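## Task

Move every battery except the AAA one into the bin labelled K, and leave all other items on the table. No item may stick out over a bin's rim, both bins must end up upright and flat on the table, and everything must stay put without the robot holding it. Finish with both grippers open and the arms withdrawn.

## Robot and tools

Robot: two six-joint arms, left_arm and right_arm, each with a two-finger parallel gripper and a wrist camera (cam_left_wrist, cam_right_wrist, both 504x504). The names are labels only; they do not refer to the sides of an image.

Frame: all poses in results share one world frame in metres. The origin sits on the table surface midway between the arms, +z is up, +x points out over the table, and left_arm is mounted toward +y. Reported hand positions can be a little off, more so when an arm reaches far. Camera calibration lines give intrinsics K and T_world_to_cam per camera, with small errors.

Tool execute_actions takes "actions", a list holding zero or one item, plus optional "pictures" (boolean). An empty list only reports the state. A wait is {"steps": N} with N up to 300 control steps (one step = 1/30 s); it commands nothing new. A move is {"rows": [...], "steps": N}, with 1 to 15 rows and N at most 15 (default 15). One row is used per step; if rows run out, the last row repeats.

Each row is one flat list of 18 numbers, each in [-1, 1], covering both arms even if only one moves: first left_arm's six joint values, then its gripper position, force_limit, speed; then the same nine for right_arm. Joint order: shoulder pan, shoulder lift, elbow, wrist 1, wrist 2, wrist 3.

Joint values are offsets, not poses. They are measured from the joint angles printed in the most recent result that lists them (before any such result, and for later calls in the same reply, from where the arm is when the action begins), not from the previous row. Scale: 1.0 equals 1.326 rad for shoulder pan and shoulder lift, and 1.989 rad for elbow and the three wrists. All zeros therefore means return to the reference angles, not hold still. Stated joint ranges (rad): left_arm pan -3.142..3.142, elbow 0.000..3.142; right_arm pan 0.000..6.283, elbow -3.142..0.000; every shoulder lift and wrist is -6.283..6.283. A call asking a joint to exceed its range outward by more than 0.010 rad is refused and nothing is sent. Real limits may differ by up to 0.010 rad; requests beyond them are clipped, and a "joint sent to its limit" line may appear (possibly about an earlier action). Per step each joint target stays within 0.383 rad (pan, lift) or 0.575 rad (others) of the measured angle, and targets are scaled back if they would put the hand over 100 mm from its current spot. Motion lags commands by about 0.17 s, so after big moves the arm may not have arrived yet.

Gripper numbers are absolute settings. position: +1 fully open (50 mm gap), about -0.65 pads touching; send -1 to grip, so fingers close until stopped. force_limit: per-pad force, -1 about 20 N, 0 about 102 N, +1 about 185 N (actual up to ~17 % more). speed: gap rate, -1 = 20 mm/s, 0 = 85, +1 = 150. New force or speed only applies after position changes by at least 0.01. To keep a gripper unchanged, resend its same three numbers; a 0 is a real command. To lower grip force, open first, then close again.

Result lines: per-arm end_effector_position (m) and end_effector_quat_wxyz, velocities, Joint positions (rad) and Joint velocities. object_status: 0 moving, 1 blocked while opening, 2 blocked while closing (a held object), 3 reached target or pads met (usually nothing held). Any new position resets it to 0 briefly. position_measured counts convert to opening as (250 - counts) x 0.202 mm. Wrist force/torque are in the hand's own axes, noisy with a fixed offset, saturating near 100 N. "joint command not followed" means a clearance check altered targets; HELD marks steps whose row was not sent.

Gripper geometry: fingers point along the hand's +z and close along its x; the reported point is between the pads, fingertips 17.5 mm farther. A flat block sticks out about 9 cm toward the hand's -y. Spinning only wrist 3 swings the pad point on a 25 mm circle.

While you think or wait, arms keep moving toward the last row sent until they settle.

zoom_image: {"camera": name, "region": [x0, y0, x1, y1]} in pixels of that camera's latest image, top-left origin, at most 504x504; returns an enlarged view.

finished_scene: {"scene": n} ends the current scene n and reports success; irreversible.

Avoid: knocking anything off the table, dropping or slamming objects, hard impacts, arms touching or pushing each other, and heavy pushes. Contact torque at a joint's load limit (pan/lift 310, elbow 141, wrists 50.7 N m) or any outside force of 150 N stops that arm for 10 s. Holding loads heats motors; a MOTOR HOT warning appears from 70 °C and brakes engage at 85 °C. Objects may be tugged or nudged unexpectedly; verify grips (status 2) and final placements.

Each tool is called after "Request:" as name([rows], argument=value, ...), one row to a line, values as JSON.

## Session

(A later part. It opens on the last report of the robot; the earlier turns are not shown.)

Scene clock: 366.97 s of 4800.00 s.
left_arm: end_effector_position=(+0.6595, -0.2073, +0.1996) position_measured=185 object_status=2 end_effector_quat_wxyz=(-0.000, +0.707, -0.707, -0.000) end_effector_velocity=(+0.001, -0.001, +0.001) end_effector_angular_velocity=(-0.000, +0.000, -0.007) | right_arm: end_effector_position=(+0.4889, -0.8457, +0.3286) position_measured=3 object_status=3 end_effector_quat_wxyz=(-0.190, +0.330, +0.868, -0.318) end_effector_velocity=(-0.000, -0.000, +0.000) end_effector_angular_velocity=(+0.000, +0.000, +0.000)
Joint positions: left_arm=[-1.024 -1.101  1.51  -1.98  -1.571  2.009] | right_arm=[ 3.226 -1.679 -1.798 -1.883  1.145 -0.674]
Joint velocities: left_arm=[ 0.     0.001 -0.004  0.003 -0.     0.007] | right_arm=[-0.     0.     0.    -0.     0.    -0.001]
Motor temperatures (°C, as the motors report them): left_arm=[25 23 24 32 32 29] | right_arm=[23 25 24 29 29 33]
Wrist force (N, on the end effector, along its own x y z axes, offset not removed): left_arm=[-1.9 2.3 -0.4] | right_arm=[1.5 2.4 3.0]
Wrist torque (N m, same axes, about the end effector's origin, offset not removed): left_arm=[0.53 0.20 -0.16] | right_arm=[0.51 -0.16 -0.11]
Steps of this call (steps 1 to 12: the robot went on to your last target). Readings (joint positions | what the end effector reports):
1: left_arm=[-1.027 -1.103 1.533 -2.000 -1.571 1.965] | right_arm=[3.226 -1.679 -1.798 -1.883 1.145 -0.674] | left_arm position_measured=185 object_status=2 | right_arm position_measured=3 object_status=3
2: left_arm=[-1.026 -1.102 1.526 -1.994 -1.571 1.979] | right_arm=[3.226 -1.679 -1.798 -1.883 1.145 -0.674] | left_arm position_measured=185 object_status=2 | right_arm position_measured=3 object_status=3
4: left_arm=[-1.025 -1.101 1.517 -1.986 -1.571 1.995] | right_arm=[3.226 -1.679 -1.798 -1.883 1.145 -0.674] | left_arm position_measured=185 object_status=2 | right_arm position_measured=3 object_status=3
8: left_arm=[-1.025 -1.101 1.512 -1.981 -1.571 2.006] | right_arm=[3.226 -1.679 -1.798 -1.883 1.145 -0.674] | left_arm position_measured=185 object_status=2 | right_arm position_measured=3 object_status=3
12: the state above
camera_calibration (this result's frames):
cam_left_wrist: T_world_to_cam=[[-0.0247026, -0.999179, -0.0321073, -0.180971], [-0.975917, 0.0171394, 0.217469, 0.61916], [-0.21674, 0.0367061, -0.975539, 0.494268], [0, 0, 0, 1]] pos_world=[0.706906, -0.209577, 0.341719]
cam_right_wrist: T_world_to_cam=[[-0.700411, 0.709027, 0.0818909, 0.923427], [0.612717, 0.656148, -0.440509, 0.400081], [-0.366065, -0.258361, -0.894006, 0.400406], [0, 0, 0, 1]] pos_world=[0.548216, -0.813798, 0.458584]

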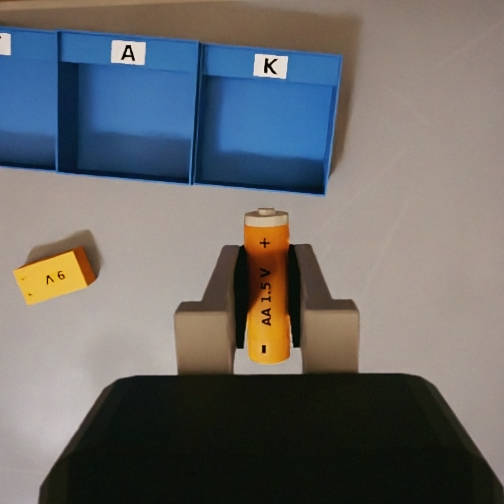

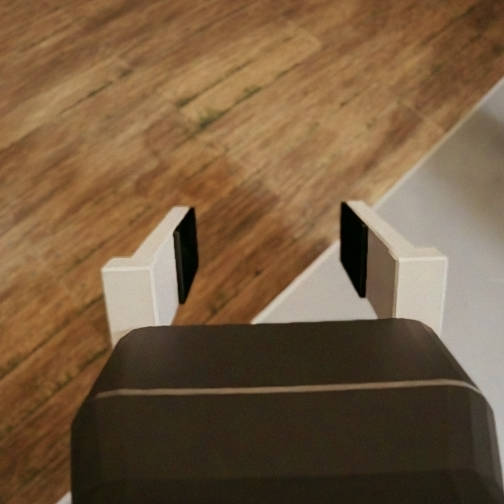

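Request:
execute_actions([
  {"rows": [[0.007,0.029,-0.0006,-0.019,0,0.019,-1,-0.6,0,0,0,0,0,0,0,1,-0.5,0.5],[0.007,0.029,-0.0006,-0.019,0,0.019,-1,-0.6,0,0,0,0,0,0,0,1,-0.5,0.5],[0.014,0.058,-0.0012,-0.0375,0,0.0375,-1,-0.6,0,0,0,0,0,0,0,1,-0.5,0.5],[0.014,0.058,-0.0012,-0.0375,0,0.0375,-1,-0.6,0,0,0,0,0,0,0,1,-0.5,0.5],[0.021,0.087,-0.0019,-0.056,0,0.056,-1,-0.6,0,0,0,0,0,0,0,1,-0.5,0.5],[0.021,0.087,-0.0019,-0.056,0,0.056,-1,-0.6,0,0,0,0,0,0,0,1,-0.5,0.5],[0.0278,0.1164,-0.0025,-0.075,0,0.075,-1,-0.6,0,0,0,0,0,0,0,1,-0.5,0.5]], "steps": 15},
], pictures=false)

Request:
execute_actions([
  {"steps": 8},
])

Scene clock: 419.30 s of 4800.00 s.
left_arm: end_effector_position=(+0.7046, -0.2255, +0.0785) position_measured=185 object_status=2 end_effector_quat_wxyz=(-0.000, +0.667, -0.745, -0.000) end_effector_velocity=(+0.014, -0.005, -0.038) end_effector_angular_velocity=(-0.004, -0.002, -0.036) | right_arm: end_effector_position=(+0.4889, -0.8457, +0.3286) position_measured=3 object_status=3 end_effector_quat_wxyz=(-0.190, +0.330, +0.868, -0.318) end_effector_velocity=(+0.000, +0.000, -0.000) end_effector_angular_velocity=(+0.001, +0.001, +0.001)
Joint positions: left_arm=[-0.988 -0.951  1.505 -2.125 -1.571  2.154] | right_arm=[ 3.226 -1.679 -1.798 -1.883  1.145 -0.674]
Joint velocities: left_arm=[ 0.011  0.048 -0.004 -0.048  0.     0.047] | right_arm=[ 0.001 -0.    -0.     0.    -0.    -0.001]
Motor temperatures (°C, as the motors report them): left_arm=[25 23 24 32 32 29] | right_arm=[23 25 24 29 29 33]
Wrist force (N, on the end effector, along its own x y z axes, offset not removed): left_arm=[-1.6 0.3 -0.2] | right_arm=[-3.5 2.8 0.7]
Wrist torque (N m, same axes, about the end effector's origin, offset not removed): left_arm=[0.11 0.09 -0.12] | right_arm=[0.56 0.83 0.01]
Steps of this call (steps 1 to 30: the robot went on to your last target; steps 31 to 100: nothing new was sent; then 48.50 s passed at rest; steps 101 to 115: all 15 steps of this action). Readings (joint positions | what the end effector reports):
101: left_arm=[-1.024 -1.100 1.510 -1.980 -1.571 2.010] | right_arm=[3.226 -1.679 -1.798 -1.883 1.145 -0.674] | left_arm position_measured=185 object_status=2 | right_arm position_measured=3 object_status=3
102: left_arm=[-1.022 -1.094 1.509 -1.986 -1.571 2.016] | right_arm=[3.226 -1.679 -1.798 -1.883 1.145 -0.674] | left_arm position_measured=185 object_status=2 | right_arm position_measured=3 object_status=3
104: left_arm=[-1.017 -1.072 1.509 -2.007 -1.571 2.037] | right_arm=[3.226 -1.679 -1.798 -1.883 1.145 -0.674] | left_arm position_measured=185 object_status=2 | right_arm position_measured=3 object_status=3
108: left_arm=[-1.001 -1.006 1.507 -2.071 -1.571 2.100] | right_arm=[3.226 -1.679 -1.798 -1.883 1.145 -0.674] | left_arm position_measured=185 object_status=2 | right_arm position_measured=3 object_status=3
115: the state above

Scene clock: 419.57 s of 4800.00 s.
left_arm: end_effector_position=(+0.7057, -0.2258, +0.0752) position_measured=185 object_status=2 end_effector_quat_wxyz=(-0.000, +0.666, -0.746, -0.000) end_effector_velocity=(+0.000, +0.000, -0.002) end_effector_angular_velocity=(+0.000, -0.000, -0.001) | right_arm: end_effector_position=(+0.4889, -0.8457, +0.3286) position_measured=3 object_status=3 end_effector_quat_wxyz=(-0.190, +0.330, +0.868, -0.318) end_effector_velocity=(-0.001, -0.000, -0.001) end_effector_angular_velocity=(-0.000, +0.002, -0.000)
Joint positions: left_arm=[-0.988 -0.946  1.505 -2.129 -1.571  2.158] | right_arm=[ 3.226 -1.679 -1.798 -1.883  1.145 -0.674]
Joint velocities: left_arm=[ 0.     0.002  0.001 -0.002  0.     0.002] | right_arm=[-0.    -0.    -0.002 -0.     0.     0.   ]
Motor temperatures (°C, as the motors report them): left_arm=[25 23 24 32 32 29] | right_arm=[23 25 24 29 29 33]
Wrist force (N, on the end effector, along its own x y z axes, offset not removed): left_arm=[-0.5 1.6 -1.4] | right_arm=[-0.5 -1.2 1.0]
Wrist torque (N m, same axes, about the end effector's origin, offset not removed): left_arm=[0.35 -0.11 -0.28] | right_arm=[-0.36 0.31 -0.19]
Steps of this call (steps 1 to 8: the robot went on to your last target). Readings (joint positions | what the end effector reports):
1: left_arm=[-0.988 -0.949 1.505 -2.126 -1.571 2.155] | right_arm=[3.226 -1.679 -1.798 -1.883 1.145 -0.674] | left_arm position_measured=185 object_status=2 | right_arm position_measured=3 object_status=3
2: left_arm=[-0.988 -0.948 1.505 -2.127 -1.571 2.156] | right_arm=[3.226 -1.679 -1.798 -1.883 1.145 -0.674] | left_arm position_measured=185 object_status=2 | right_arm position_measured=3 object_status=3
4: left_arm=[-0.988 -0.947 1.505 -2.128 -1.571 2.157] | right_arm=[3.226 -1.679 -1.798 -1.883 1.145 -0.674] | left_arm position_measured=185 object_status=2 | right_arm position_measured=3 object_status=3
8: the state above
camera_calibration (this result's frames):
cam_left_wrist: T_world_to_cam=[[-0.136368, -0.990134, -0.0322133, -0.121399], [-0.967849, 0.12622, 0.21757, 0.71051], [-0.211357, 0.0608472, -0.975513, 0.385204], [0, 0, 0, 1]] pos_world=[0.752527, -0.233321, 0.217276]
cam_right_wrist: T_world_to_cam=[[-0.700411, 0.709027, 0.0818908, 0.923427], [0.612717, 0.656148, -0.440508, 0.400081], [-0.366065, -0.258361, -0.894006, 0.400406], [0, 0, 0, 1]] pos_world=[0.548216, -0.813798, 0.458584]

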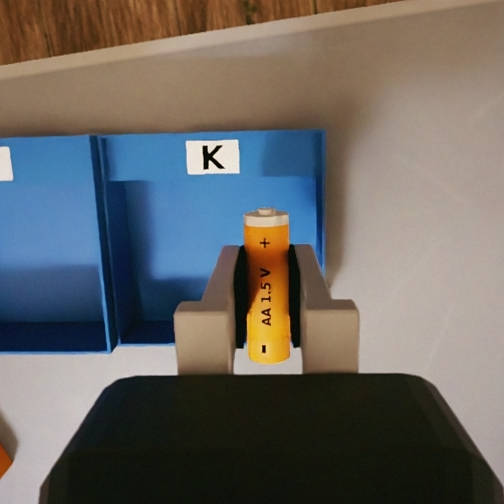

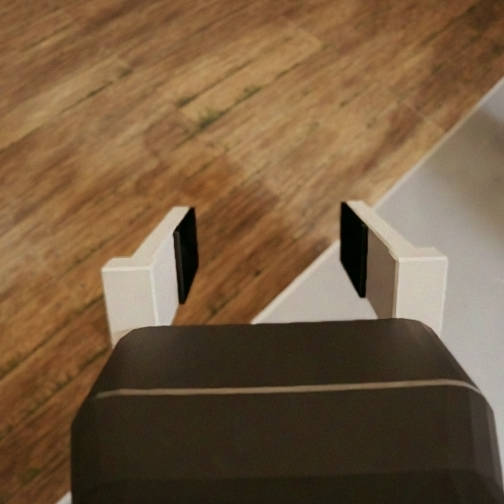

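Request:
execute_actions([
  {"rows": [[0,0.0085,0.003,-0.009,0,0,-1,-0.6,0,0,0,0,0,0,0,1,-0.5,0.5],[0,0.017,0.006,-0.0176,0,0,-1,-0.6,0,0,0,0,0,0,0,1,-0.5,0.5],[0,0.0255,0.009,-0.0264,0,0,-1,-0.6,0,0,0,0,0,0,0,1,-0.5,0.5],[0,0.0343,0.0122,-0.0352,0,0,-1,-0.6,0,0,0,0,0,0,0,1,-0.5,0.5]], "steps": 15},
], pictures=false)

Request:
execute_actions([
  {"rows": [[0,0.0008,0,-0.0005,0,0,-0.03,-0.6,-0.6,0,0,0,0,0,0,1,-0.5,0.5]], "steps": 9},
])

Scene clock: 438.53 s of 4800.00 s.
left_arm: end_effector_position=(+0.7058, -0.2260, +0.0263) position_measured=185 object_status=2 end_effector_quat_wxyz=(-0.000, +0.666, -0.746, +0.000) end_effector_velocity=(+0.000, -0.000, -0.006) end_effector_angular_velocity=(-0.000, -0.000, +0.001) | right_arm: end_effector_position=(+0.4889, -0.8457, +0.3286) position_measured=3 object_status=3 end_effector_quat_wxyz=(-0.190, +0.330, +0.868, -0.318) end_effector_velocity=(-0.000, -0.000, +0.000) end_effector_angular_velocity=(-0.001, -0.001, -0.002)
Joint positions: left_arm=[-0.988 -0.902  1.529 -2.198 -1.571  2.158] | right_arm=[ 3.226 -1.679 -1.798 -1.883  1.145 -0.674]
Joint velocities: left_arm=[ 0.     0.006  0.003 -0.009 -0.    -0.001] | right_arm=[-0.001  0.     0.001 -0.     0.     0.001]
Motor temperatures (°C, as the motors report them): left_arm=[25 23 24 32 32 29] | right_arm=[23 25 24 29 29 33]
Wrist force (N, on the end effector, along its own x y z axes, offset not removed): left_arm=[-15.3 12.8 -42.3] | right_arm=[-1.2 0.1 0.8]
Wrist torque (N m, same axes, about the end effector's origin, offset not removed): left_arm=[0.29 0.18 -0.12] | right_arm=[0.02 0.35 0.04]
Steps of this call (steps 1 to 15: the robot went on to your last target; steps 16 to 90: nothing new was sent; then 15.47 s passed at rest; steps 91 to 105: all 15 steps of this action). Readings (joint positions | what the end effector reports):
91: left_arm=[-0.988 -0.946 1.505 -2.129 -1.571 2.158] | right_arm=[3.226 -1.679 -1.798 -1.883 1.145 -0.674] | left_arm position_measured=185 object_status=2 | right_arm position_measured=3 object_status=3
92: left_arm=[-0.988 -0.944 1.506 -2.133 -1.571 2.158] | right_arm=[3.226 -1.679 -1.798 -1.883 1.145 -0.674] | left_arm position_measured=185 object_status=2 | right_arm position_measured=3 object_status=3
94: left_arm=[-0.988 -0.933 1.513 -2.150 -1.571 2.158] | right_arm=[3.226 -1.679 -1.798 -1.883 1.145 -0.674] | left_arm position_measured=185 object_status=2 | right_arm position_measured=3 object_status=3
98: left_arm=[-0.988 -0.909 1.526 -2.187 -1.571 2.158] | right_arm=[3.226 -1.679 -1.798 -1.883 1.145 -0.674] | left_arm position_measured=185 object_status=2 | right_arm position_measured=3 object_status=3
105: the state above

Scene clock: 438.83 s of 4800.00 s.
left_arm: end_effector_position=(+0.7058, -0.2260, +0.0255) position_measured=157 object_status=0 end_effector_quat_wxyz=(-0.000, +0.666, -0.746, +0.000) end_effector_velocity=(+0.000, -0.000, -0.001) end_effector_angular_velocity=(+0.000, +0.000, +0.000) | right_arm: end_effector_position=(+0.4889, -0.8457, +0.3286) position_measured=3 object_status=3 end_effector_quat_wxyz=(-0.190, +0.330, +0.868, -0.318) end_effector_velocity=(-0.001, -0.001, -0.000) end_effector_angular_velocity=(+0.000, +0.001, -0.000)
Joint positions: left_arm=[-0.988 -0.901  1.529 -2.199 -1.571  2.158] | right_arm=[ 3.226 -1.679 -1.798 -1.883  1.145 -0.674]
Joint velocities: left_arm=[ 0.     0.001 -0.    -0.     0.    -0.   ] | right_arm=[-0.001 -0.    -0.001  0.    -0.    -0.001]
Motor temperatures (°C, as the motors report them): left_arm=[25 23 24 32 32 29] | right_arm=[23 25 24 29 29 33]
Wrist force (N, on the end effector, along its own x y z axes, offset not removed): left_arm=[-6.7 7.2 -40.7] | right_arm=[-0.1 -1.5 -2.7]
Wrist torque (N m, same axes, about the end effector's origin, offset not removed): left_arm=[0.46 0.17 -0.12] | right_arm=[-0.53 0.10 -0.03]
Steps of this call (steps 1 to 9: all 9 steps of this action). Readings (joint positions | what the end effector reports):
1: left_arm=[-0.988 -0.902 1.529 -2.198 -1.571 2.158] | right_arm=[3.226 -1.679 -1.798 -1.883 1.145 -0.674] | left_arm position_measured=181 object_status=0 | right_arm position_measured=3 object_status=3
2: left_arm=[-0.988 -0.901 1.529 -2.199 -1.571 2.158] | right_arm=[3.226 -1.679 -1.798 -1.883 1.145 -0.674] | left_arm position_measured=174 object_status=0 | right_arm position_measured=3 object_status=3
4: left_arm=[-0.988 -0.901 1.529 -2.199 -1.571 2.158] | right_arm=[3.226 -1.679 -1.798 -1.883 1.145 -0.674] | left_arm position_measured=159 object_status=0 | right_arm position_measured=3 object_status=3
8: left_arm=[-0.988 -0.901 1.529 -2.199 -1.571 2.158] | right_arm=[3.226 -1.679 -1.798 -1.883 1.145 -0.674] | left_arm position_measured=157 object_status=0 | right_arm position_measured=3 object_status=3
9: the state above
camera_calibration (this result's frames):
cam_left_wrist: T_world_to_cam=[[-0.136377, -0.990152, -0.0316248, -0.123259], [-0.967927, 0.126381, 0.217129, 0.721582], [-0.210994, 0.0602219, -0.975631, 0.336403], [0, 0, 0, 1]] pos_world=[0.752608, -0.233498, 0.167631]
cam_right_wrist: T_world_to_cam=[[-0.70041, 0.709027, 0.0818908, 0.923427], [0.612717, 0.656148, -0.440508, 0.400081], [-0.366065, -0.258361, -0.894006, 0.400406], [0, 0, 0, 1]] pos_world=[0.548216, -0.813798, 0.458584]

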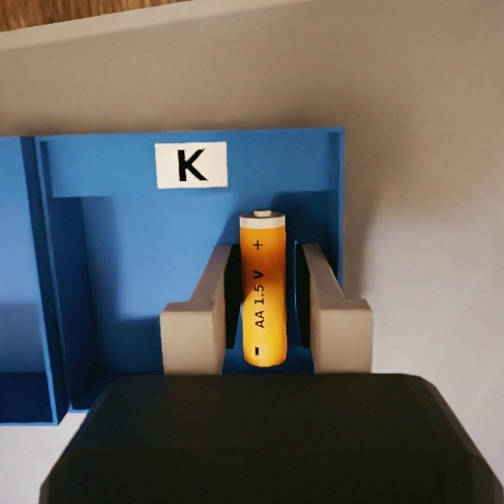

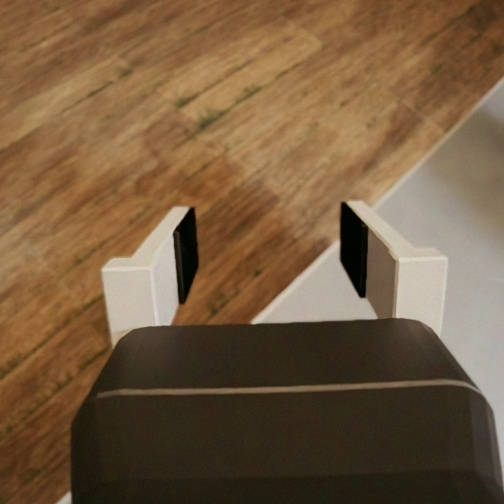

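Request:
execute_actions([
  {"rows": [[0,-0.004,-0.0015,0.004,0,0,-0.03,-0.6,-0.6,0,0,0,0,0,0,1,-0.5,0.5],[0,-0.008,-0.003,0.008,0,0,-0.03,-0.6,-0.6,0,0,0,0,0,0,1,-0.5,0.5],[0,-0.017,-0.006,0.0176,0,0,-0.03,-0.6,-0.6,0,0,0,0,0,0,1,-0.5,0.5],[0,-0.0255,-0.009,0.0264,0,0,-0.03,-0.6,-0.6,0,0,0,0,0,0,1,-0.5,0.5],[0,-0.0343,-0.0122,0.0352,0,0,-0.03,-0.6,-0.6,0,0,0,0,0,0,1,-0.5,0.5],[0,-0.045,-0.017,0.047,0,0,-0.03,-0.6,-0.6,0,0,0,0,0,0,1,-0.5,0.5]], "steps": 15},
])

Scene clock: 450.30 s of 4800.00 s.
left_arm: end_effector_position=(+0.7058, -0.2261, +0.0903) position_measured=157 object_status=3 end_effector_quat_wxyz=(-0.000, +0.666, -0.746, -0.000) end_effector_velocity=(-0.000, +0.001, +0.018) end_effector_angular_velocity=(+0.000, +0.000, +0.001) | right_arm: end_effector_position=(+0.4889, -0.8457, +0.3286) position_measured=3 object_status=3 end_effector_quat_wxyz=(-0.190, +0.330, +0.868, -0.318) end_effector_velocity=(+0.001, -0.000, +0.001) end_effector_angular_velocity=(+0.001, -0.001, +0.000)
Joint positions: left_arm=[-0.988 -0.959  1.496 -2.108 -1.571  2.158] | right_arm=[ 3.226 -1.679 -1.798 -1.883  1.145 -0.674]
Joint velocities: left_arm=[ 0.    -0.016 -0.009  0.025 -0.    -0.001] | right_arm=[-0.001 -0.     0.002 -0.    -0.    -0.001]
Motor temperatures (°C, as the motors report them): left_arm=[25 23 24 32 32 29] | right_arm=[23 25 24 29 29 33]
Wrist force (N, on the end effector, along its own x y z axes, offset not removed): left_arm=[-1.7 2.0 -2.3] | right_arm=[-4.9 1.8 -1.9]
Wrist torque (N m, same axes, about the end effector's origin, offset not removed): left_arm=[0.49 0.18 -0.18] | right_arm=[0.19 1.18 0.24]
Steps of this call (steps 1 to 15: the robot went on to your last target; steps 16 to 90: nothing new was sent; then 7.97 s passed at rest; steps 91 to 105: all 15 steps of this action). Readings (joint positions | what the end effector reports):
91: left_arm=[-0.988 -0.901 1.529 -2.199 -1.571 2.158] | right_arm=[3.226 -1.679 -1.798 -1.883 1.145 -0.674] | left_arm position_measured=157 object_status=3 | right_arm position_measured=3 object_status=3
92: left_arm=[-0.988 -0.902 1.529 -2.197 -1.571 2.158] | right_arm=[3.226 -1.679 -1.798 -1.883 1.145 -0.674] | left_arm position_measured=157 object_status=3 | right_arm position_measured=3 object_status=3
94: left_arm=[-0.988 -0.908 1.525 -2.187 -1.571 2.158] | right_arm=[3.226 -1.679 -1.798 -1.883 1.145 -0.674] | left_arm position_measured=157 object_status=3 | right_arm position_measured=3 object_status=3
98: left_arm=[-0.988 -0.941 1.507 -2.138 -1.571 2.158] | right_arm=[3.226 -1.679 -1.798 -1.883 1.145 -0.674] | left_arm position_measured=157 object_status=3 | right_arm position_measured=3 object_status=3
105: the state above
camera_calibration (this result's frames):
cam_left_wrist: T_world_to_cam=[[-0.136378, -0.99015, -0.0316842, -0.121244], [-0.96792, 0.126367, 0.217169, 0.707518], [-0.211026, 0.0602848, -0.97562, 0.399718], [0, 0, 0, 1]] pos_world=[0.752636, -0.233554, 0.23248]

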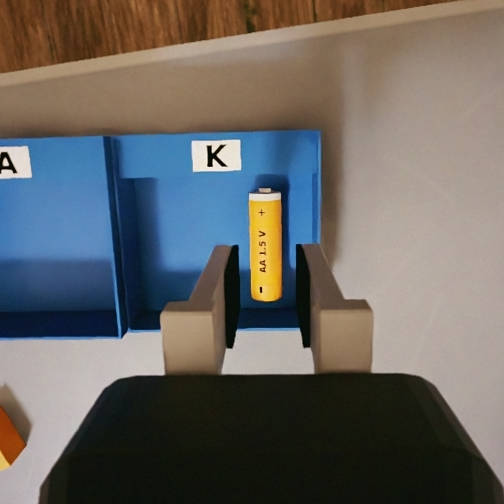

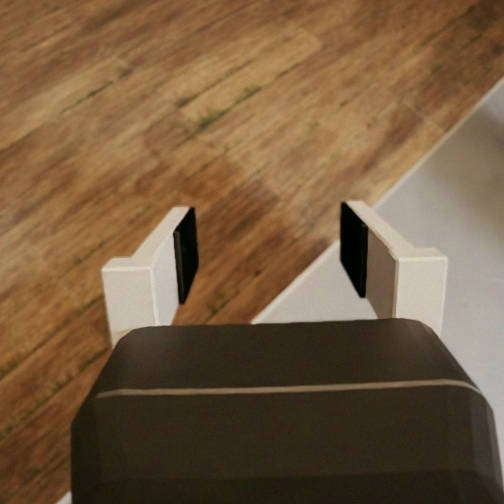

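Request:
execute_actions([
  {"rows": [[0.003,-0.024,0.027,-0.011,0,0.1,0.75,-0.6,0,0,0,0,0,0,0,1,-0.5,0.5],[0.006,-0.049,0.055,-0.023,0,0.2,0.75,-0.6,0,0,0,0,0,0,0,1,-0.5,0.5],[0.009,-0.073,0.082,-0.034,0,0.3,0.75,-0.6,0,0,0,0,0,0,0,1,-0.5,0.5],[0.012,-0.097,0.11,-0.045,0,0.4,0.75,-0.6,0,0,0,0,0,0,0,1,-0.5,0.5],[0.012,-0.097,0.11,-0.045,0,0.5,0.75,-0.6,0,0,0,0,0,0,0,1,-0.5,0.5],[0.017,-0.145,0.165,-0.068,0,0.6039,0.75,-0.6,0,0,0,0,0,0,0,1,-0.5,0.5],[0.017,-0.145,0.165,-0.068,0,0.6039,0.75,-0.6,0,0,0,0,0,0,0,1,-0.5,0.5],[0.0232,-0.1942,0.2199,-0.0903,0,0.6039,0.75,-0.6,0,0,0,0,0,0,0,1,-0.5,0.5]], "steps": 15},
], pictures=false)

Request:
execute_actions([
  {"steps": 12},
])

Scene clock: 483.13 s of 4800.00 s.
left_arm: end_effector_position=(+0.6242, -0.0632, +0.0823) position_measured=41 object_status=0 end_effector_quat_wxyz=(+0.000, -0.233, +0.973, -0.001) end_effector_velocity=(-0.101, +0.103, -0.024) end_effector_angular_velocity=(+0.021, +0.008, -2.055) | right_arm: end_effector_position=(+0.4889, -0.8457, +0.3286) position_measured=3 object_status=3 end_effector_quat_wxyz=(-0.190, +0.330, +0.868, -0.318) end_effector_velocity=(-0.000, +0.000, -0.000) end_effector_angular_velocity=(-0.001, +0.000, -0.001)
Joint positions: left_arm=[-0.958 -1.204  1.91  -2.279 -1.571  3.176] | right_arm=[ 3.226 -1.679 -1.798 -1.883  1.145 -0.674]
Joint velocities: left_arm=[ 0.016 -0.146  0.267 -0.099  0.     2.071] | right_arm=[ 0.001  0.    -0.001  0.     0.     0.002]
Motor temperatures (°C, as the motors report them): left_arm=[25 23 24 32 32 29] | right_arm=[23 25 24 29 29 33]
Wrist force (N, on the end effector, along its own x y z axes, offset not removed): left_arm=[-2.6 6.9 0.3] | right_arm=[0.0 -1.0 2.7]
Wrist torque (N m, same axes, about the end effector's origin, offset not removed): left_arm=[1.22 0.33 -0.14] | right_arm=[-0.24 0.37 0.17]
Steps of this call (steps 1 to 15: the robot went on to your last target; steps 16 to 90: nothing new was sent; then 29.33 s passed at rest; steps 91 to 105: all 15 steps of this action). Readings (joint positions | what the end effector reports):
91: left_arm=[-0.988 -0.961 1.496 -2.106 -1.571 2.158] | right_arm=[3.226 -1.679 -1.798 -1.883 1.145 -0.674] | left_arm position_measured=149 object_status=0 | right_arm position_measured=3 object_status=3
92: left_arm=[-0.987 -0.966 1.504 -2.110 -1.571 2.168] | right_arm=[3.226 -1.679 -1.798 -1.883 1.145 -0.674] | left_arm position_measured=135 object_status=0 | right_arm position_measured=3 object_status=3
94: left_arm=[-0.983 -0.995 1.550 -2.133 -1.571 2.247] | right_arm=[3.226 -1.679 -1.798 -1.883 1.145 -0.674] | left_arm position_measured=107 object_status=0 | right_arm position_measured=3 object_status=3
98: left_arm=[-0.972 -1.087 1.704 -2.198 -1.571 2.552] | right_arm=[3.226 -1.679 -1.798 -1.883 1.145 -0.674] | left_arm position_measured=51 object_status=0 | right_arm position_measured=3 object_status=3
105: the state above

Scene clock: 483.53 s of 4800.00 s.
left_arm: end_effector_position=(+0.6152, -0.0540, +0.0802) position_measured=41 object_status=3 end_effector_quat_wxyz=(+0.000, -0.145, +0.989, +0.000) end_effector_velocity=(-0.001, +0.000, +0.001) end_effector_angular_velocity=(-0.001, -0.001, -0.020) | right_arm: end_effector_position=(+0.4889, -0.8457, +0.3286) position_measured=3 object_status=3 end_effector_quat_wxyz=(-0.190, +0.330, +0.868, -0.318) end_effector_velocity=(+0.000, -0.000, +0.001) end_effector_angular_velocity=(-0.000, -0.002, -0.001)
Joint positions: left_arm=[-0.957 -1.216  1.933 -2.287 -1.571  3.357] | right_arm=[ 3.226 -1.679 -1.798 -1.883  1.145 -0.674]
Joint velocities: left_arm=[-0.    -0.002  0.002 -0.001 -0.     0.02 ] | right_arm=[-0.001  0.     0.001 -0.     0.     0.001]
Motor temperatures (°C, as the motors report them): left_arm=[25 23 24 32 32 29] | right_arm=[23 25 24 29 29 33]
Wrist force (N, on the end effector, along its own x y z axes, offset not removed): left_arm=[-2.2 1.0 -1.8] | right_arm=[0.1 1.8 -2.2]
Wrist torque (N m, same axes, about the end effector's origin, offset not removed): left_arm=[0.26 0.23 -0.26] | right_arm=[0.16 0.09 -0.07]
Steps of this call (steps 1 to 12: the robot went on to your last target). Readings (joint positions | what the end effector reports):
1: left_arm=[-0.958 -1.208 1.918 -2.282 -1.571 3.234] | right_arm=[3.226 -1.679 -1.798 -1.883 1.145 -0.674] | left_arm position_measured=41 object_status=3 | right_arm position_measured=3 object_status=3
2: left_arm=[-0.957 -1.211 1.923 -2.283 -1.571 3.274] | right_arm=[3.226 -1.679 -1.798 -1.883 1.145 -0.674] | left_arm position_measured=41 object_status=3 | right_arm position_measured=3 object_status=3
4: left_arm=[-0.957 -1.214 1.928 -2.286 -1.571 3.319] | right_arm=[3.226 -1.679 -1.798 -1.883 1.145 -0.674] | left_arm position_measured=41 object_status=3 | right_arm position_measured=3 object_status=3
8: left_arm=[-0.957 -1.216 1.932 -2.287 -1.571 3.350] | right_arm=[3.226 -1.679 -1.798 -1.883 1.145 -0.674] | left_arm position_measured=41 object_status=3 | right_arm position_measured=3 object_status=3
12: the state above
camera_calibration (this result's frames):
cam_left_wrist: T_world_to_cam=[[-0.964468, -0.262298, -0.0316384, 0.585156], [-0.262781, 0.939996, 0.21761, 0.210341], [-0.0273386, 0.218192, -0.975523, 0.255884], [0, 0, 0, 1]] pos_world=[0.626633, -0.100066, 0.222361]
cam_right_wrist: T_world_to_cam=[[-0.700411, 0.709027, 0.0818909, 0.923427], [0.612716, 0.656148, -0.440509, 0.400081], [-0.366065, -0.258361, -0.894006, 0.400406], [0, 0, 0, 1]] pos_world=[0.548216, -0.813797, 0.458584]

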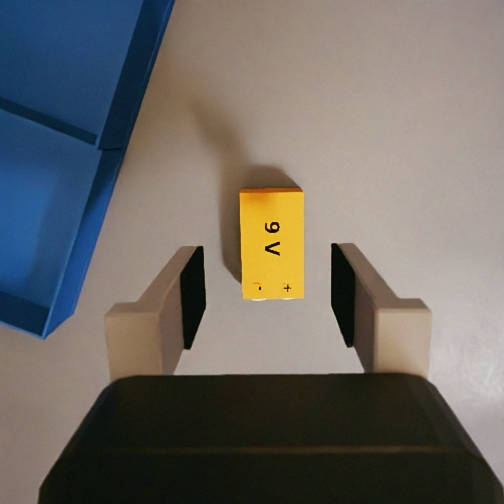

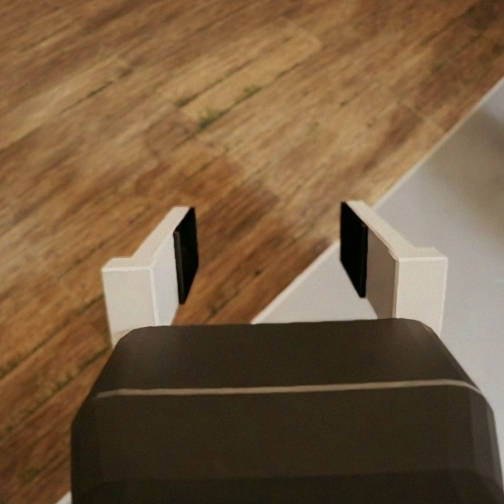

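Request:
execute_actions([
  {"rows": [[-0.001,0.013,0.004,-0.0125,0,0,0.75,-0.6,0,0,0,0,0,0,0,1,-0.5,0.5],[-0.002,0.026,0.008,-0.025,0,0,0.75,-0.6,0,0,0,0,0,0,0,1,-0.5,0.5],[-0.002,0.039,0.0114,-0.0376,0,0,0.75,-0.6,0,0,0,0,0,0,0,1,-0.5,0.5],[-0.002,0.052,0.0152,-0.0502,0,0,0.75,-0.6,0,0,0,0,0,0,0,1,-0.5,0.5],[-0.002,0.052,0.0152,-0.0502,0,0,0.75,-0.6,0,0,0,0,0,0,0,1,-0.5,0.5],[-0.002,0.052,0.0152,-0.0502,0,0,0.75,-0.6,0,0,0,0,0,0,0,1,-0.5,0.5],[-0.002,0.052,0.0152,-0.0502,0,0,0.75,-0.6,0,0,0,0,0,0,0,1,-0.5,0.5],[-0.002,0.052,0.0152,-0.0502,0,0,0.75,-0.6,0,0,0,0,0,0,0,1,-0.5,0.5],[-0.002,0.052,0.0152,-0.0502,0,0,0.75,-0.6,0,0,0,0,0,0,0,1,-0.5,0.5],[-0.002,0.052,0.0152,-0.0502,0,0,0.75,-0.6,0,0,0,0,0,0,0,1,-0.5,0.5],[-0.002,0.052,0.0152,-0.0502,0,0,0.75,-0.6,0,0,0,0,0,0,0,1,-0.5,0.5],[-0.002,0.052,0.0152,-0.0502,0,0,0.75,-0.6,0,0,0,0,0,0,0,1,-0.5,0.5],[-0.002,0.052,0.0152,-0.0502,0,0,0.75,-0.6,0,0,0,0,0,0,0,1,-0.5,0.5],[-0.002,0.052,0.0152,-0.0502,0,0,-1,-0.5,0,0,0,0,0,0,0,1,-0.5,0.5]], "steps": 15},
], pictures=false)

Request:
execute_actions([
  {"steps": 12},
])

Scene clock: 506.00 s of 4800.00 s.
left_arm: end_effector_position=(+0.6136, -0.0554, +0.0242) position_measured=62 object_status=0 end_effector_quat_wxyz=(+0.000, -0.143, +0.990, -0.000) end_effector_velocity=(-0.001, +0.000, -0.008) end_effector_angular_velocity=(+0.001, +0.000, -0.001) | right_arm: end_effector_position=(+0.4889, -0.8457, +0.3286) position_measured=3 object_status=3 end_effector_quat_wxyz=(-0.190, +0.330, +0.868, -0.318) end_effector_velocity=(-0.000, -0.000, -0.000) end_effector_angular_velocity=(-0.000, -0.000, -0.001)
Joint positions: left_arm=[-0.959 -1.148  1.963 -2.386 -1.571  3.357] | right_arm=[ 3.226 -1.679 -1.798 -1.883  1.145 -0.674]
Joint velocities: left_arm=[-0.001  0.01   0.004 -0.014 -0.    -0.   ] | right_arm=[-0.001  0.    -0.     0.    -0.     0.   ]
Motor temperatures (°C, as the motors report them): left_arm=[25 24 24 32 32 29] | right_arm=[23 25 24 29 29 33]
Wrist force (N, on the end effector, along its own x y z axes, offset not removed): left_arm=[-0.5 2.4 -1.0] | right_arm=[2.2 -2.6 2.3]
Wrist torque (N m, same axes, about the end effector's origin, offset not removed): left_arm=[0.44 -0.10 -0.23] | right_arm=[-0.60 -0.23 -0.08]
Steps of this call (steps 1 to 30: the robot went on to your last target; steps 31 to 100: nothing new was sent; then 18.63 s passed at rest; steps 101 to 115: all 15 steps of this action). Readings (joint positions | what the end effector reports):
101: left_arm=[-0.957 -1.216 1.934 -2.288 -1.571 3.359] | right_arm=[3.226 -1.679 -1.798 -1.883 1.145 -0.674] | left_arm position_measured=41 object_status=3 | right_arm position_measured=3 object_status=3
102: left_arm=[-0.957 -1.213 1.935 -2.292 -1.571 3.359] | right_arm=[3.226 -1.679 -1.798 -1.883 1.145 -0.674] | left_arm position_measured=41 object_status=3 | right_arm position_measured=3 object_status=3
104: left_arm=[-0.958 -1.196 1.943 -2.316 -1.571 3.358] | right_arm=[3.226 -1.679 -1.798 -1.883 1.145 -0.674] | left_arm position_measured=41 object_status=3 | right_arm position_measured=3 object_status=3
108: left_arm=[-0.959 -1.159 1.959 -2.369 -1.571 3.357] | right_arm=[3.226 -1.679 -1.798 -1.883 1.145 -0.674] | left_arm position_measured=41 object_status=3 | right_arm position_measured=3 object_status=3
115: the state above

Scene clock: 506.40 s of 4800.00 s.
left_arm: end_effector_position=(+0.6136, -0.0554, +0.0236) position_measured=124 object_status=2 end_effector_quat_wxyz=(+0.000, -0.143, +0.990, -0.000) end_effector_velocity=(-0.000, +0.001, -0.001) end_effector_angular_velocity=(+0.002, +0.001, +0.001) | right_arm: end_effector_position=(+0.4889, -0.8457, +0.3286) position_measured=3 object_status=3 end_effector_quat_wxyz=(-0.190, +0.330, +0.868, -0.318) end_effector_velocity=(+0.001, +0.000, +0.001) end_effector_angular_velocity=(-0.001, -0.002, -0.001)
Joint positions: left_arm=[-0.96  -1.148  1.963 -2.387 -1.571  3.357] | right_arm=[ 3.226 -1.679 -1.798 -1.883  1.145 -0.674]
Joint velocities: left_arm=[ 0.     0.001  0.001 -0.    -0.    -0.   ] | right_arm=[ 0.001  0.     0.002  0.    -0.     0.002]
Motor temperatures (°C, as the motors report them): left_arm=[25 24 24 32 32 29] | right_arm=[23 25 24 29 29 33]
Wrist force (N, on the end effector, along its own x y z axes, offset not removed): left_arm=[-2.8 5.1 -8.3] | right_arm=[2.3 -3.7 -5.3]
Wrist torque (N m, same axes, about the end effector's origin, offset not removed): left_arm=[0.53 0.42 -0.17] | right_arm=[-0.86 -0.36 -0.07]
Steps of this call (steps 1 to 12: the robot went on to your last target). Readings (joint positions | what the end effector reports):
1: left_arm=[-0.959 -1.148 1.963 -2.386 -1.571 3.357] | right_arm=[3.226 -1.679 -1.798 -1.883 1.145 -0.674] | left_arm position_measured=76 object_status=0 | right_arm position_measured=3 object_status=3
2: left_arm=[-0.959 -1.148 1.963 -2.387 -1.571 3.357] | right_arm=[3.226 -1.679 -1.798 -1.883 1.145 -0.674] | left_arm position_measured=90 object_status=0 | right_arm position_measured=3 object_status=3
4: left_arm=[-0.960 -1.148 1.963 -2.387 -1.571 3.357] | right_arm=[3.226 -1.679 -1.798 -1.883 1.145 -0.674] | left_arm position_measured=118 object_status=0 | right_arm position_measured=3 object_status=3
8: left_arm=[-0.960 -1.148 1.963 -2.387 -1.571 3.357] | right_arm=[3.226 -1.679 -1.798 -1.883 1.145 -0.674] | left_arm position_measured=124 object_status=0 | right_arm position_measured=3 object_status=3
12: the state above
camera_calibration (this result's frames):
cam_left_wrist: T_world_to_cam=[[-0.965147, -0.259769, -0.0318113, 0.582009], [-0.260372, 0.940826, 0.216918, 0.222156], [-0.0264197, 0.217641, -0.975671, 0.200258], [0, 0, 0, 1]] pos_world=[0.624858, -0.101407, 0.165711]
cam_right_wrist: T_world_to_cam=[[-0.700411, 0.709027, 0.0818908, 0.923427], [0.612717, 0.656148, -0.440508, 0.400081], [-0.366065, -0.258361, -0.894006, 0.400406], [0, 0, 0, 1]] pos_world=[0.548216, -0.813798, 0.458584]

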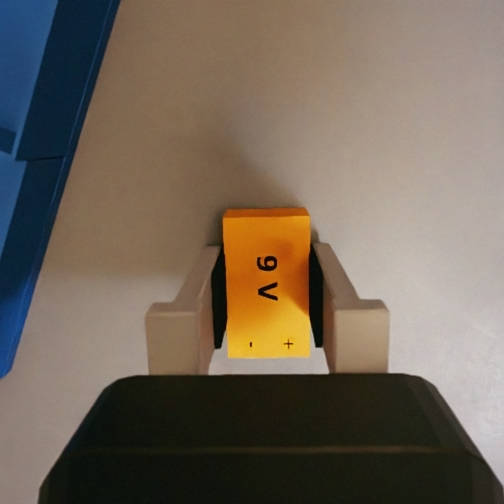

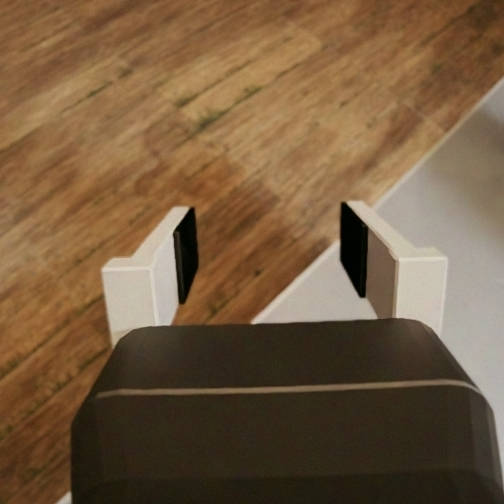

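Request:
execute_actions([
  {"rows": [[0,-0.02,-0.006,0.019,0,0,-1,-0.5,0,0,0,0,0,0,0,1,-0.5,0.5],[0,-0.04,-0.012,0.039,0,0,-1,-0.5,0,0,0,0,0,0,0,1,-0.5,0.5],[0,-0.06,-0.018,0.058,0,0,-1,-0.5,0,0,0,0,0,0,0,1,-0.5,0.5],[0,-0.06,-0.018,0.058,0,-0.05,-1,-0.5,0,0,0,0,0,0,0,1,-0.5,0.5],[0,-0.06,-0.018,0.058,0,-0.1,-1,-0.5,0,0,0,0,0,0,0,1,-0.5,0.5],[0,-0.06,-0.018,0.058,0,-0.15,-1,-0.5,0,0,0,0,0,0,0,1,-0.5,0.5],[0,-0.06,-0.018,0.058,0,-0.2,-1,-0.5,0,0,0,0,0,0,0,1,-0.5,0.5],[-0.0007,-0.038,-0.041,0.066,0,-0.25,-1,-0.5,0,0,0,0,0,0,0,1,-0.5,0.5],[-0.0014,-0.015,-0.064,0.074,0,-0.3,-1,-0.5,0,0,0,0,0,0,0,1,-0.5,0.5],[-0.002,0.007,-0.087,0.083,0,-0.35,-1,-0.5,0,0,0,0,0,0,0,1,-0.5,0.5],[-0.0028,0.029,-0.11,0.091,0,-0.4,-1,-0.5,0,0,0,0,0,0,0,1,-0.5,0.5],[-0.0034,0.051,-0.133,0.099,0,-0.45,-1,-0.5,0,0,0,0,0,0,0,1,-0.5,0.5],[-0.004,0.074,-0.156,0.107,0,-0.5,-1,-0.5,0,0,0,0,0,0,0,1,-0.5,0.5],[-0.0048,0.096,-0.179,0.115,0,-0.55,-1,-0.5,0,0,0,0,0,0,0,1,-0.5,0.5],[-0.0055,0.1184,-0.202,0.1236,0,-0.5928,-1,-0.5,0,0,0,0,0,0,0,1,-0.5,0.5]], "steps": 15},
], pictures=false)

Request:
execute_actions([
  {"steps": 16},
])

Scene clock: 541.50 s of 4800.00 s.
left_arm: end_effector_position=(+0.6693, -0.1277, +0.0849) position_measured=124 object_status=2 end_effector_quat_wxyz=(+0.000, -0.485, +0.875, +0.004) end_effector_velocity=(+0.295, -0.464, -0.027) end_effector_angular_velocity=(+0.030, -0.012, +2.703) | right_arm: end_effector_position=(+0.4889, -0.8457, +0.3286) position_measured=3 object_status=3 end_effector_quat_wxyz=(-0.190, +0.330, +0.868, -0.318) end_effector_velocity=(+0.000, +0.000, +0.000) end_effector_angular_velocity=(-0.000, -0.001, +0.000)
Joint positions: left_arm=[-0.964 -1.098  1.736 -2.2   -1.571  2.628] | right_arm=[ 3.226 -1.679 -1.798 -1.883  1.145 -0.674]
Joint velocities: left_arm=[-0.025  0.799 -1.233  0.454 -0.    -2.728] | right_arm=[ 0.     0.     0.001 -0.    -0.     0.   ]
Motor temperatures (°C, as the motors report them): left_arm=[25 24 24 32 32 29] | right_arm=[23 25 24 29 29 33]
Wrist force (N, on the end effector, along its own x y z axes, offset not removed): left_arm=[-4.4 4.2 -1.2] | right_arm=[2.1 -0.8 1.6]
Wrist torque (N m, same axes, about the end effector's origin, offset not removed): left_arm=[0.83 0.64 -0.09] | right_arm=[-0.31 -0.21 -0.13]
Steps of this call (steps 1 to 15: the robot went on to your last target; steps 16 to 90: nothing new was sent; then 31.60 s passed at rest; steps 91 to 105: all 15 steps of this action). Readings (joint positions | what the end effector reports):
91: left_arm=[-0.960 -1.148 1.963 -2.387 -1.571 3.357] | right_arm=[3.226 -1.679 -1.798 -1.883 1.145 -0.674] | left_arm position_measured=124 object_status=2 | right_arm position_measured=3 object_status=3
92: left_arm=[-0.960 -1.152 1.961 -2.381 -1.571 3.357] | right_arm=[3.226 -1.679 -1.798 -1.883 1.145 -0.674] | left_arm position_measured=124 object_status=2 | right_arm position_measured=3 object_status=3
94: left_arm=[-0.960 -1.177 1.950 -2.346 -1.571 3.356] | right_arm=[3.226 -1.679 -1.798 -1.883 1.145 -0.674] | left_arm position_measured=124 object_status=2 | right_arm position_measured=3 object_status=3
98: left_arm=[-0.960 -1.215 1.932 -2.289 -1.571 3.215] | right_arm=[3.226 -1.679 -1.798 -1.883 1.145 -0.674] | left_arm position_measured=124 object_status=2 | right_arm position_measured=3 object_status=3
105: the state above

Scene clock: 542.03 s of 4800.00 s.
left_arm: end_effector_position=(+0.7092, -0.1902, +0.0845) position_measured=124 object_status=2 end_effector_quat_wxyz=(-0.000, +0.666, -0.746, -0.000) end_effector_velocity=(+0.001, -0.002, +0.001) end_effector_angular_velocity=(-0.001, -0.001, +0.015) | right_arm: end_effector_position=(+0.4889, -0.8457, +0.3286) position_measured=3 object_status=3 end_effector_quat_wxyz=(-0.190, +0.330, +0.868, -0.318) end_effector_velocity=(+0.000, -0.000, +0.000) end_effector_angular_velocity=(+0.000, -0.000, +0.000)
Joint positions: left_arm=[-0.967 -0.991  1.562 -2.141 -1.571  2.179] | right_arm=[ 3.226 -1.679 -1.798 -1.883  1.145 -0.674]
Joint velocities: left_arm=[-0.     0.002 -0.005  0.002  0.    -0.015] | right_arm=[-0.     0.     0.001 -0.    -0.    -0.   ]
Motor temperatures (°C, as the motors report them): left_arm=[25 24 24 32 32 29] | right_arm=[23 25 24 29 29 33]
Wrist force (N, on the end effector, along its own x y z axes, offset not removed): left_arm=[-2.9 2.5 0.0] | right_arm=[2.3 -5.5 -1.9]
Wrist torque (N m, same axes, about the end effector's origin, offset not removed): left_arm=[0.58 0.45 -0.11] | right_arm=[-1.35 -0.14 -0.12]
Steps of this call (steps 1 to 16: the robot went on to your last target). Readings (joint positions | what the end effector reports):
1: left_arm=[-0.965 -1.071 1.694 -2.185 -1.571 2.536] | right_arm=[3.226 -1.679 -1.798 -1.883 1.145 -0.674] | left_arm position_measured=124 object_status=2 | right_arm position_measured=3 object_status=3
2: left_arm=[-0.965 -1.047 1.655 -2.172 -1.571 2.445] | right_arm=[3.226 -1.679 -1.798 -1.883 1.145 -0.674] | left_arm position_measured=124 object_status=2 | right_arm position_measured=3 object_status=3
4: left_arm=[-0.966 -1.017 1.605 -2.156 -1.571 2.306] | right_arm=[3.226 -1.679 -1.798 -1.883 1.145 -0.674] | left_arm position_measured=124 object_status=2 | right_arm position_measured=3 object_status=3
8: left_arm=[-0.967 -0.996 1.571 -2.144 -1.571 2.205] | right_arm=[3.226 -1.679 -1.798 -1.883 1.145 -0.674] | left_arm position_measured=124 object_status=2 | right_arm position_measured=3 object_status=3
16: the state above
camera_calibration (this result's frames):
cam_left_wrist: T_world_to_cam=[[-0.137084, -0.990037, -0.0321712, -0.0848367], [-0.967767, 0.126932, 0.217521, 0.707501], [-0.21127, 0.0609529, -0.975525, 0.392881], [0, 0, 0, 1]] pos_world=[0.75607, -0.197744, 0.22664]
cam_right_wrist: T_world_to_cam=[[-0.700411, 0.709027, 0.0818908, 0.923427], [0.612717, 0.656148, -0.440508, 0.400081], [-0.366065, -0.258361, -0.894006, 0.400406], [0, 0, 0, 1]] pos_world=[0.548216, -0.813798, 0.458584]

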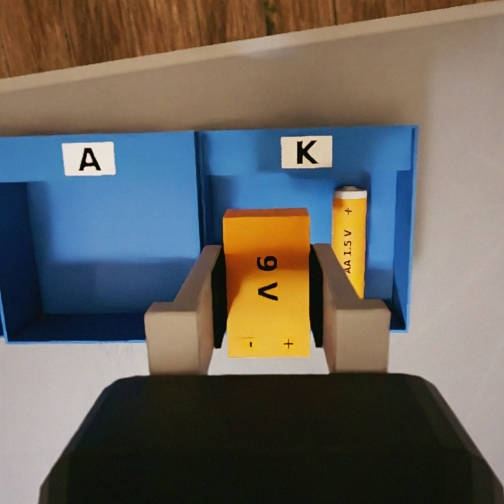

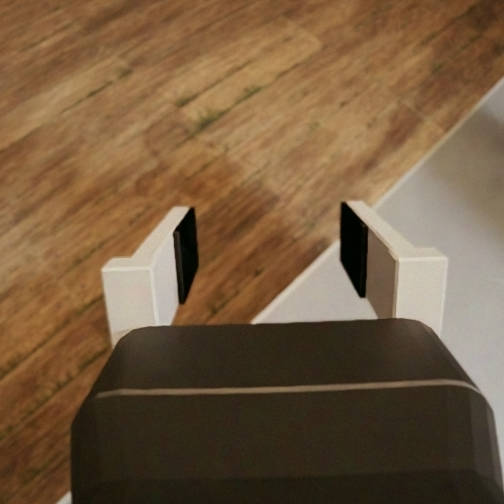

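Request:
execute_actions([
  {"rows": [[-0.001,0.0085,0.003,-0.009,0,0,-1,-0.5,0,0,0,0,0,0,0,1,-0.5,0.5],[-0.001,0.017,0.006,-0.0176,0,0,-1,-0.5,0,0,0,0,0,0,0,1,-0.5,0.5],[-0.001,0.0255,0.009,-0.0264,0,0,-1,-0.5,0,0,0,0,0,0,0,1,-0.5,0.5],[-0.001,0.0339,0.0123,-0.0353,0,-0.0005,-1,-0.5,0,0,0,0,0,0,0,1,-0.5,0.5]], "steps": 15},
], pictures=false)

Request:
execute_actions([
  {"steps": 4},
])

Scene clock: 552.13 s of 4800.00 s.
left_arm: end_effector_position=(+0.7084, -0.1913, +0.0370) position_measured=124 object_status=2 end_effector_quat_wxyz=(-0.000, +0.666, -0.746, +0.000) end_effector_velocity=(-0.001, +0.001, -0.007) end_effector_angular_velocity=(+0.001, +0.000, -0.000) | right_arm: end_effector_position=(+0.4889, -0.8457, +0.3286) position_measured=3 object_status=3 end_effector_quat_wxyz=(-0.190, +0.330, +0.868, -0.318) end_effector_velocity=(+0.000, -0.000, +0.001) end_effector_angular_velocity=(-0.000, -0.001, -0.001)
Joint positions: left_arm=[-0.968 -0.946  1.586 -2.211 -1.571  2.178] | right_arm=[ 3.226 -1.679 -1.798 -1.883  1.145 -0.674]
Joint velocities: left_arm=[-0.001  0.005  0.005 -0.01   0.    -0.   ] | right_arm=[-0.    -0.     0.001  0.     0.     0.   ]
Motor temperatures (°C, as the motors report them): left_arm=[25 24 24 32 32 29] | right_arm=[23 25 24 29 29 33]
Wrist force (N, on the end effector, along its own x y z axes, offset not removed): left_arm=[-1.3 0.9 1.9] | right_arm=[1.1 -2.8 1.2]
Wrist torque (N m, same axes, about the end effector's origin, offset not removed): left_arm=[0.31 0.12 -0.13] | right_arm=[-0.69 0.11 -0.23]
Steps of this call (steps 1 to 15: the robot went on to your last target; steps 16 to 90: nothing new was sent; then 6.60 s passed at rest; steps 91 to 105: all 15 steps of this action). Readings (joint positions | what the end effector reports):
91: left_arm=[-0.967 -0.990 1.562 -2.141 -1.571 2.178] | right_arm=[3.226 -1.679 -1.798 -1.883 1.145 -0.674] | left_arm position_measured=124 object_status=2 | right_arm position_measured=3 object_status=3
92: left_arm=[-0.967 -0.988 1.563 -2.145 -1.571 2.178] | right_arm=[3.226 -1.679 -1.798 -1.883 1.145 -0.674] | left_arm position_measured=124 object_status=2 | right_arm position_measured=3 object_status=3
94: left_arm=[-0.968 -0.977 1.569 -2.162 -1.571 2.178] | right_arm=[3.226 -1.679 -1.798 -1.883 1.145 -0.674] | left_arm position_measured=124 object_status=2 | right_arm position_measured=3 object_status=3
98: left_arm=[-0.968 -0.953 1.583 -2.199 -1.571 2.178] | right_arm=[3.226 -1.679 -1.798 -1.883 1.145 -0.674] | left_arm position_measured=124 object_status=2 | right_arm position_measured=3 object_status=3
105: the state above

Scene clock: 552.27 s of 4800.00 s.
left_arm: end_effector_position=(+0.7084, -0.1913, +0.0366) position_measured=124 object_status=2 end_effector_quat_wxyz=(-0.000, +0.666, -0.746, +0.000) end_effector_velocity=(+0.000, +0.000, -0.001) end_effector_angular_velocity=(-0.000, -0.000, +0.001) | right_arm: end_effector_position=(+0.4889, -0.8457, +0.3286) position_measured=3 object_status=3 end_effector_quat_wxyz=(-0.190, +0.330, +0.868, -0.318) end_effector_velocity=(+0.000, +0.000, +0.000) end_effector_angular_velocity=(+0.000, +0.000, +0.001)
Joint positions: left_arm=[-0.968 -0.946  1.587 -2.212 -1.571  2.178] | right_arm=[ 3.226 -1.679 -1.798 -1.883  1.145 -0.674]
Joint velocities: left_arm=[ 0.     0.001  0.001 -0.002  0.    -0.001] | right_arm=[ 0.001 -0.     0.     0.    -0.    -0.001]
Motor temperatures (°C, as the motors report them): left_arm=[25 24 24 32 32 29] | right_arm=[23 25 24 29 29 33]
Wrist force (N, on the end effector, along its own x y z axes, offset not removed): left_arm=[-3.6 2.8 0.1] | right_arm=[-1.1 1.1 -3.6]
Wrist torque (N m, same axes, about the end effector's origin, offset not removed): left_arm=[0.64 0.41 -0.19] | right_arm=[-0.15 0.44 -0.03]
Steps of this call (steps 1 to 4: the robot went on to your last target). Readings (joint positions | what the end effector reports):
1: left_arm=[-0.968 -0.946 1.586 -2.211 -1.571 2.178] | right_arm=[3.226 -1.679 -1.798 -1.883 1.145 -0.674] | left_arm position_measured=124 object_status=2 | right_arm position_measured=3 object_status=3
2: left_arm=[-0.968 -0.946 1.587 -2.211 -1.571 2.178] | right_arm=[3.226 -1.679 -1.798 -1.883 1.145 -0.674] | left_arm position_measured=124 object_status=2 | right_arm position_measured=3 object_status=3
4: the state above
camera_calibration (this result's frames):
cam_left_wrist: T_world_to_cam=[[-0.137439, -0.990009, -0.0315047, -0.0873555], [-0.967805, 0.12745, 0.217048, 0.717424], [-0.210864, 0.0603214, -0.975652, 0.345601], [0, 0, 0, 1]] pos_world=[0.755196, -0.198765, 0.178719]
cam_right_wrist: T_world_to_cam=[[-0.700411, 0.709027, 0.0818906, 0.923427], [0.612717, 0.656148, -0.440508, 0.400081], [-0.366065, -0.258361, -0.894006, 0.400406], [0, 0, 0, 1]] pos_world=[0.548216, -0.813798, 0.458584]

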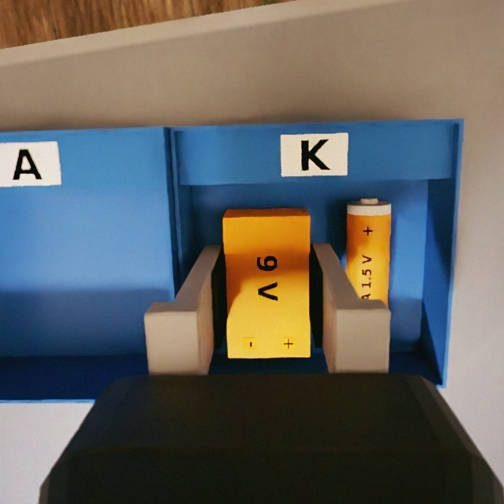

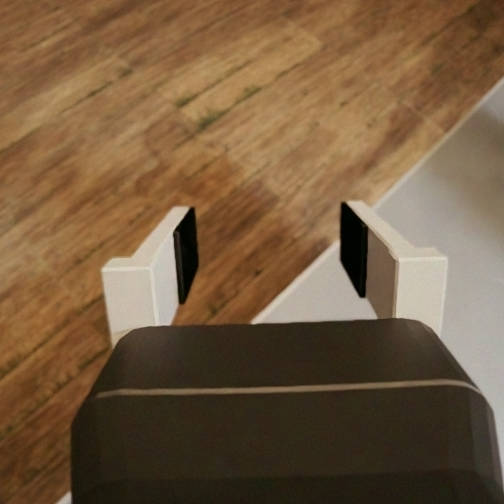

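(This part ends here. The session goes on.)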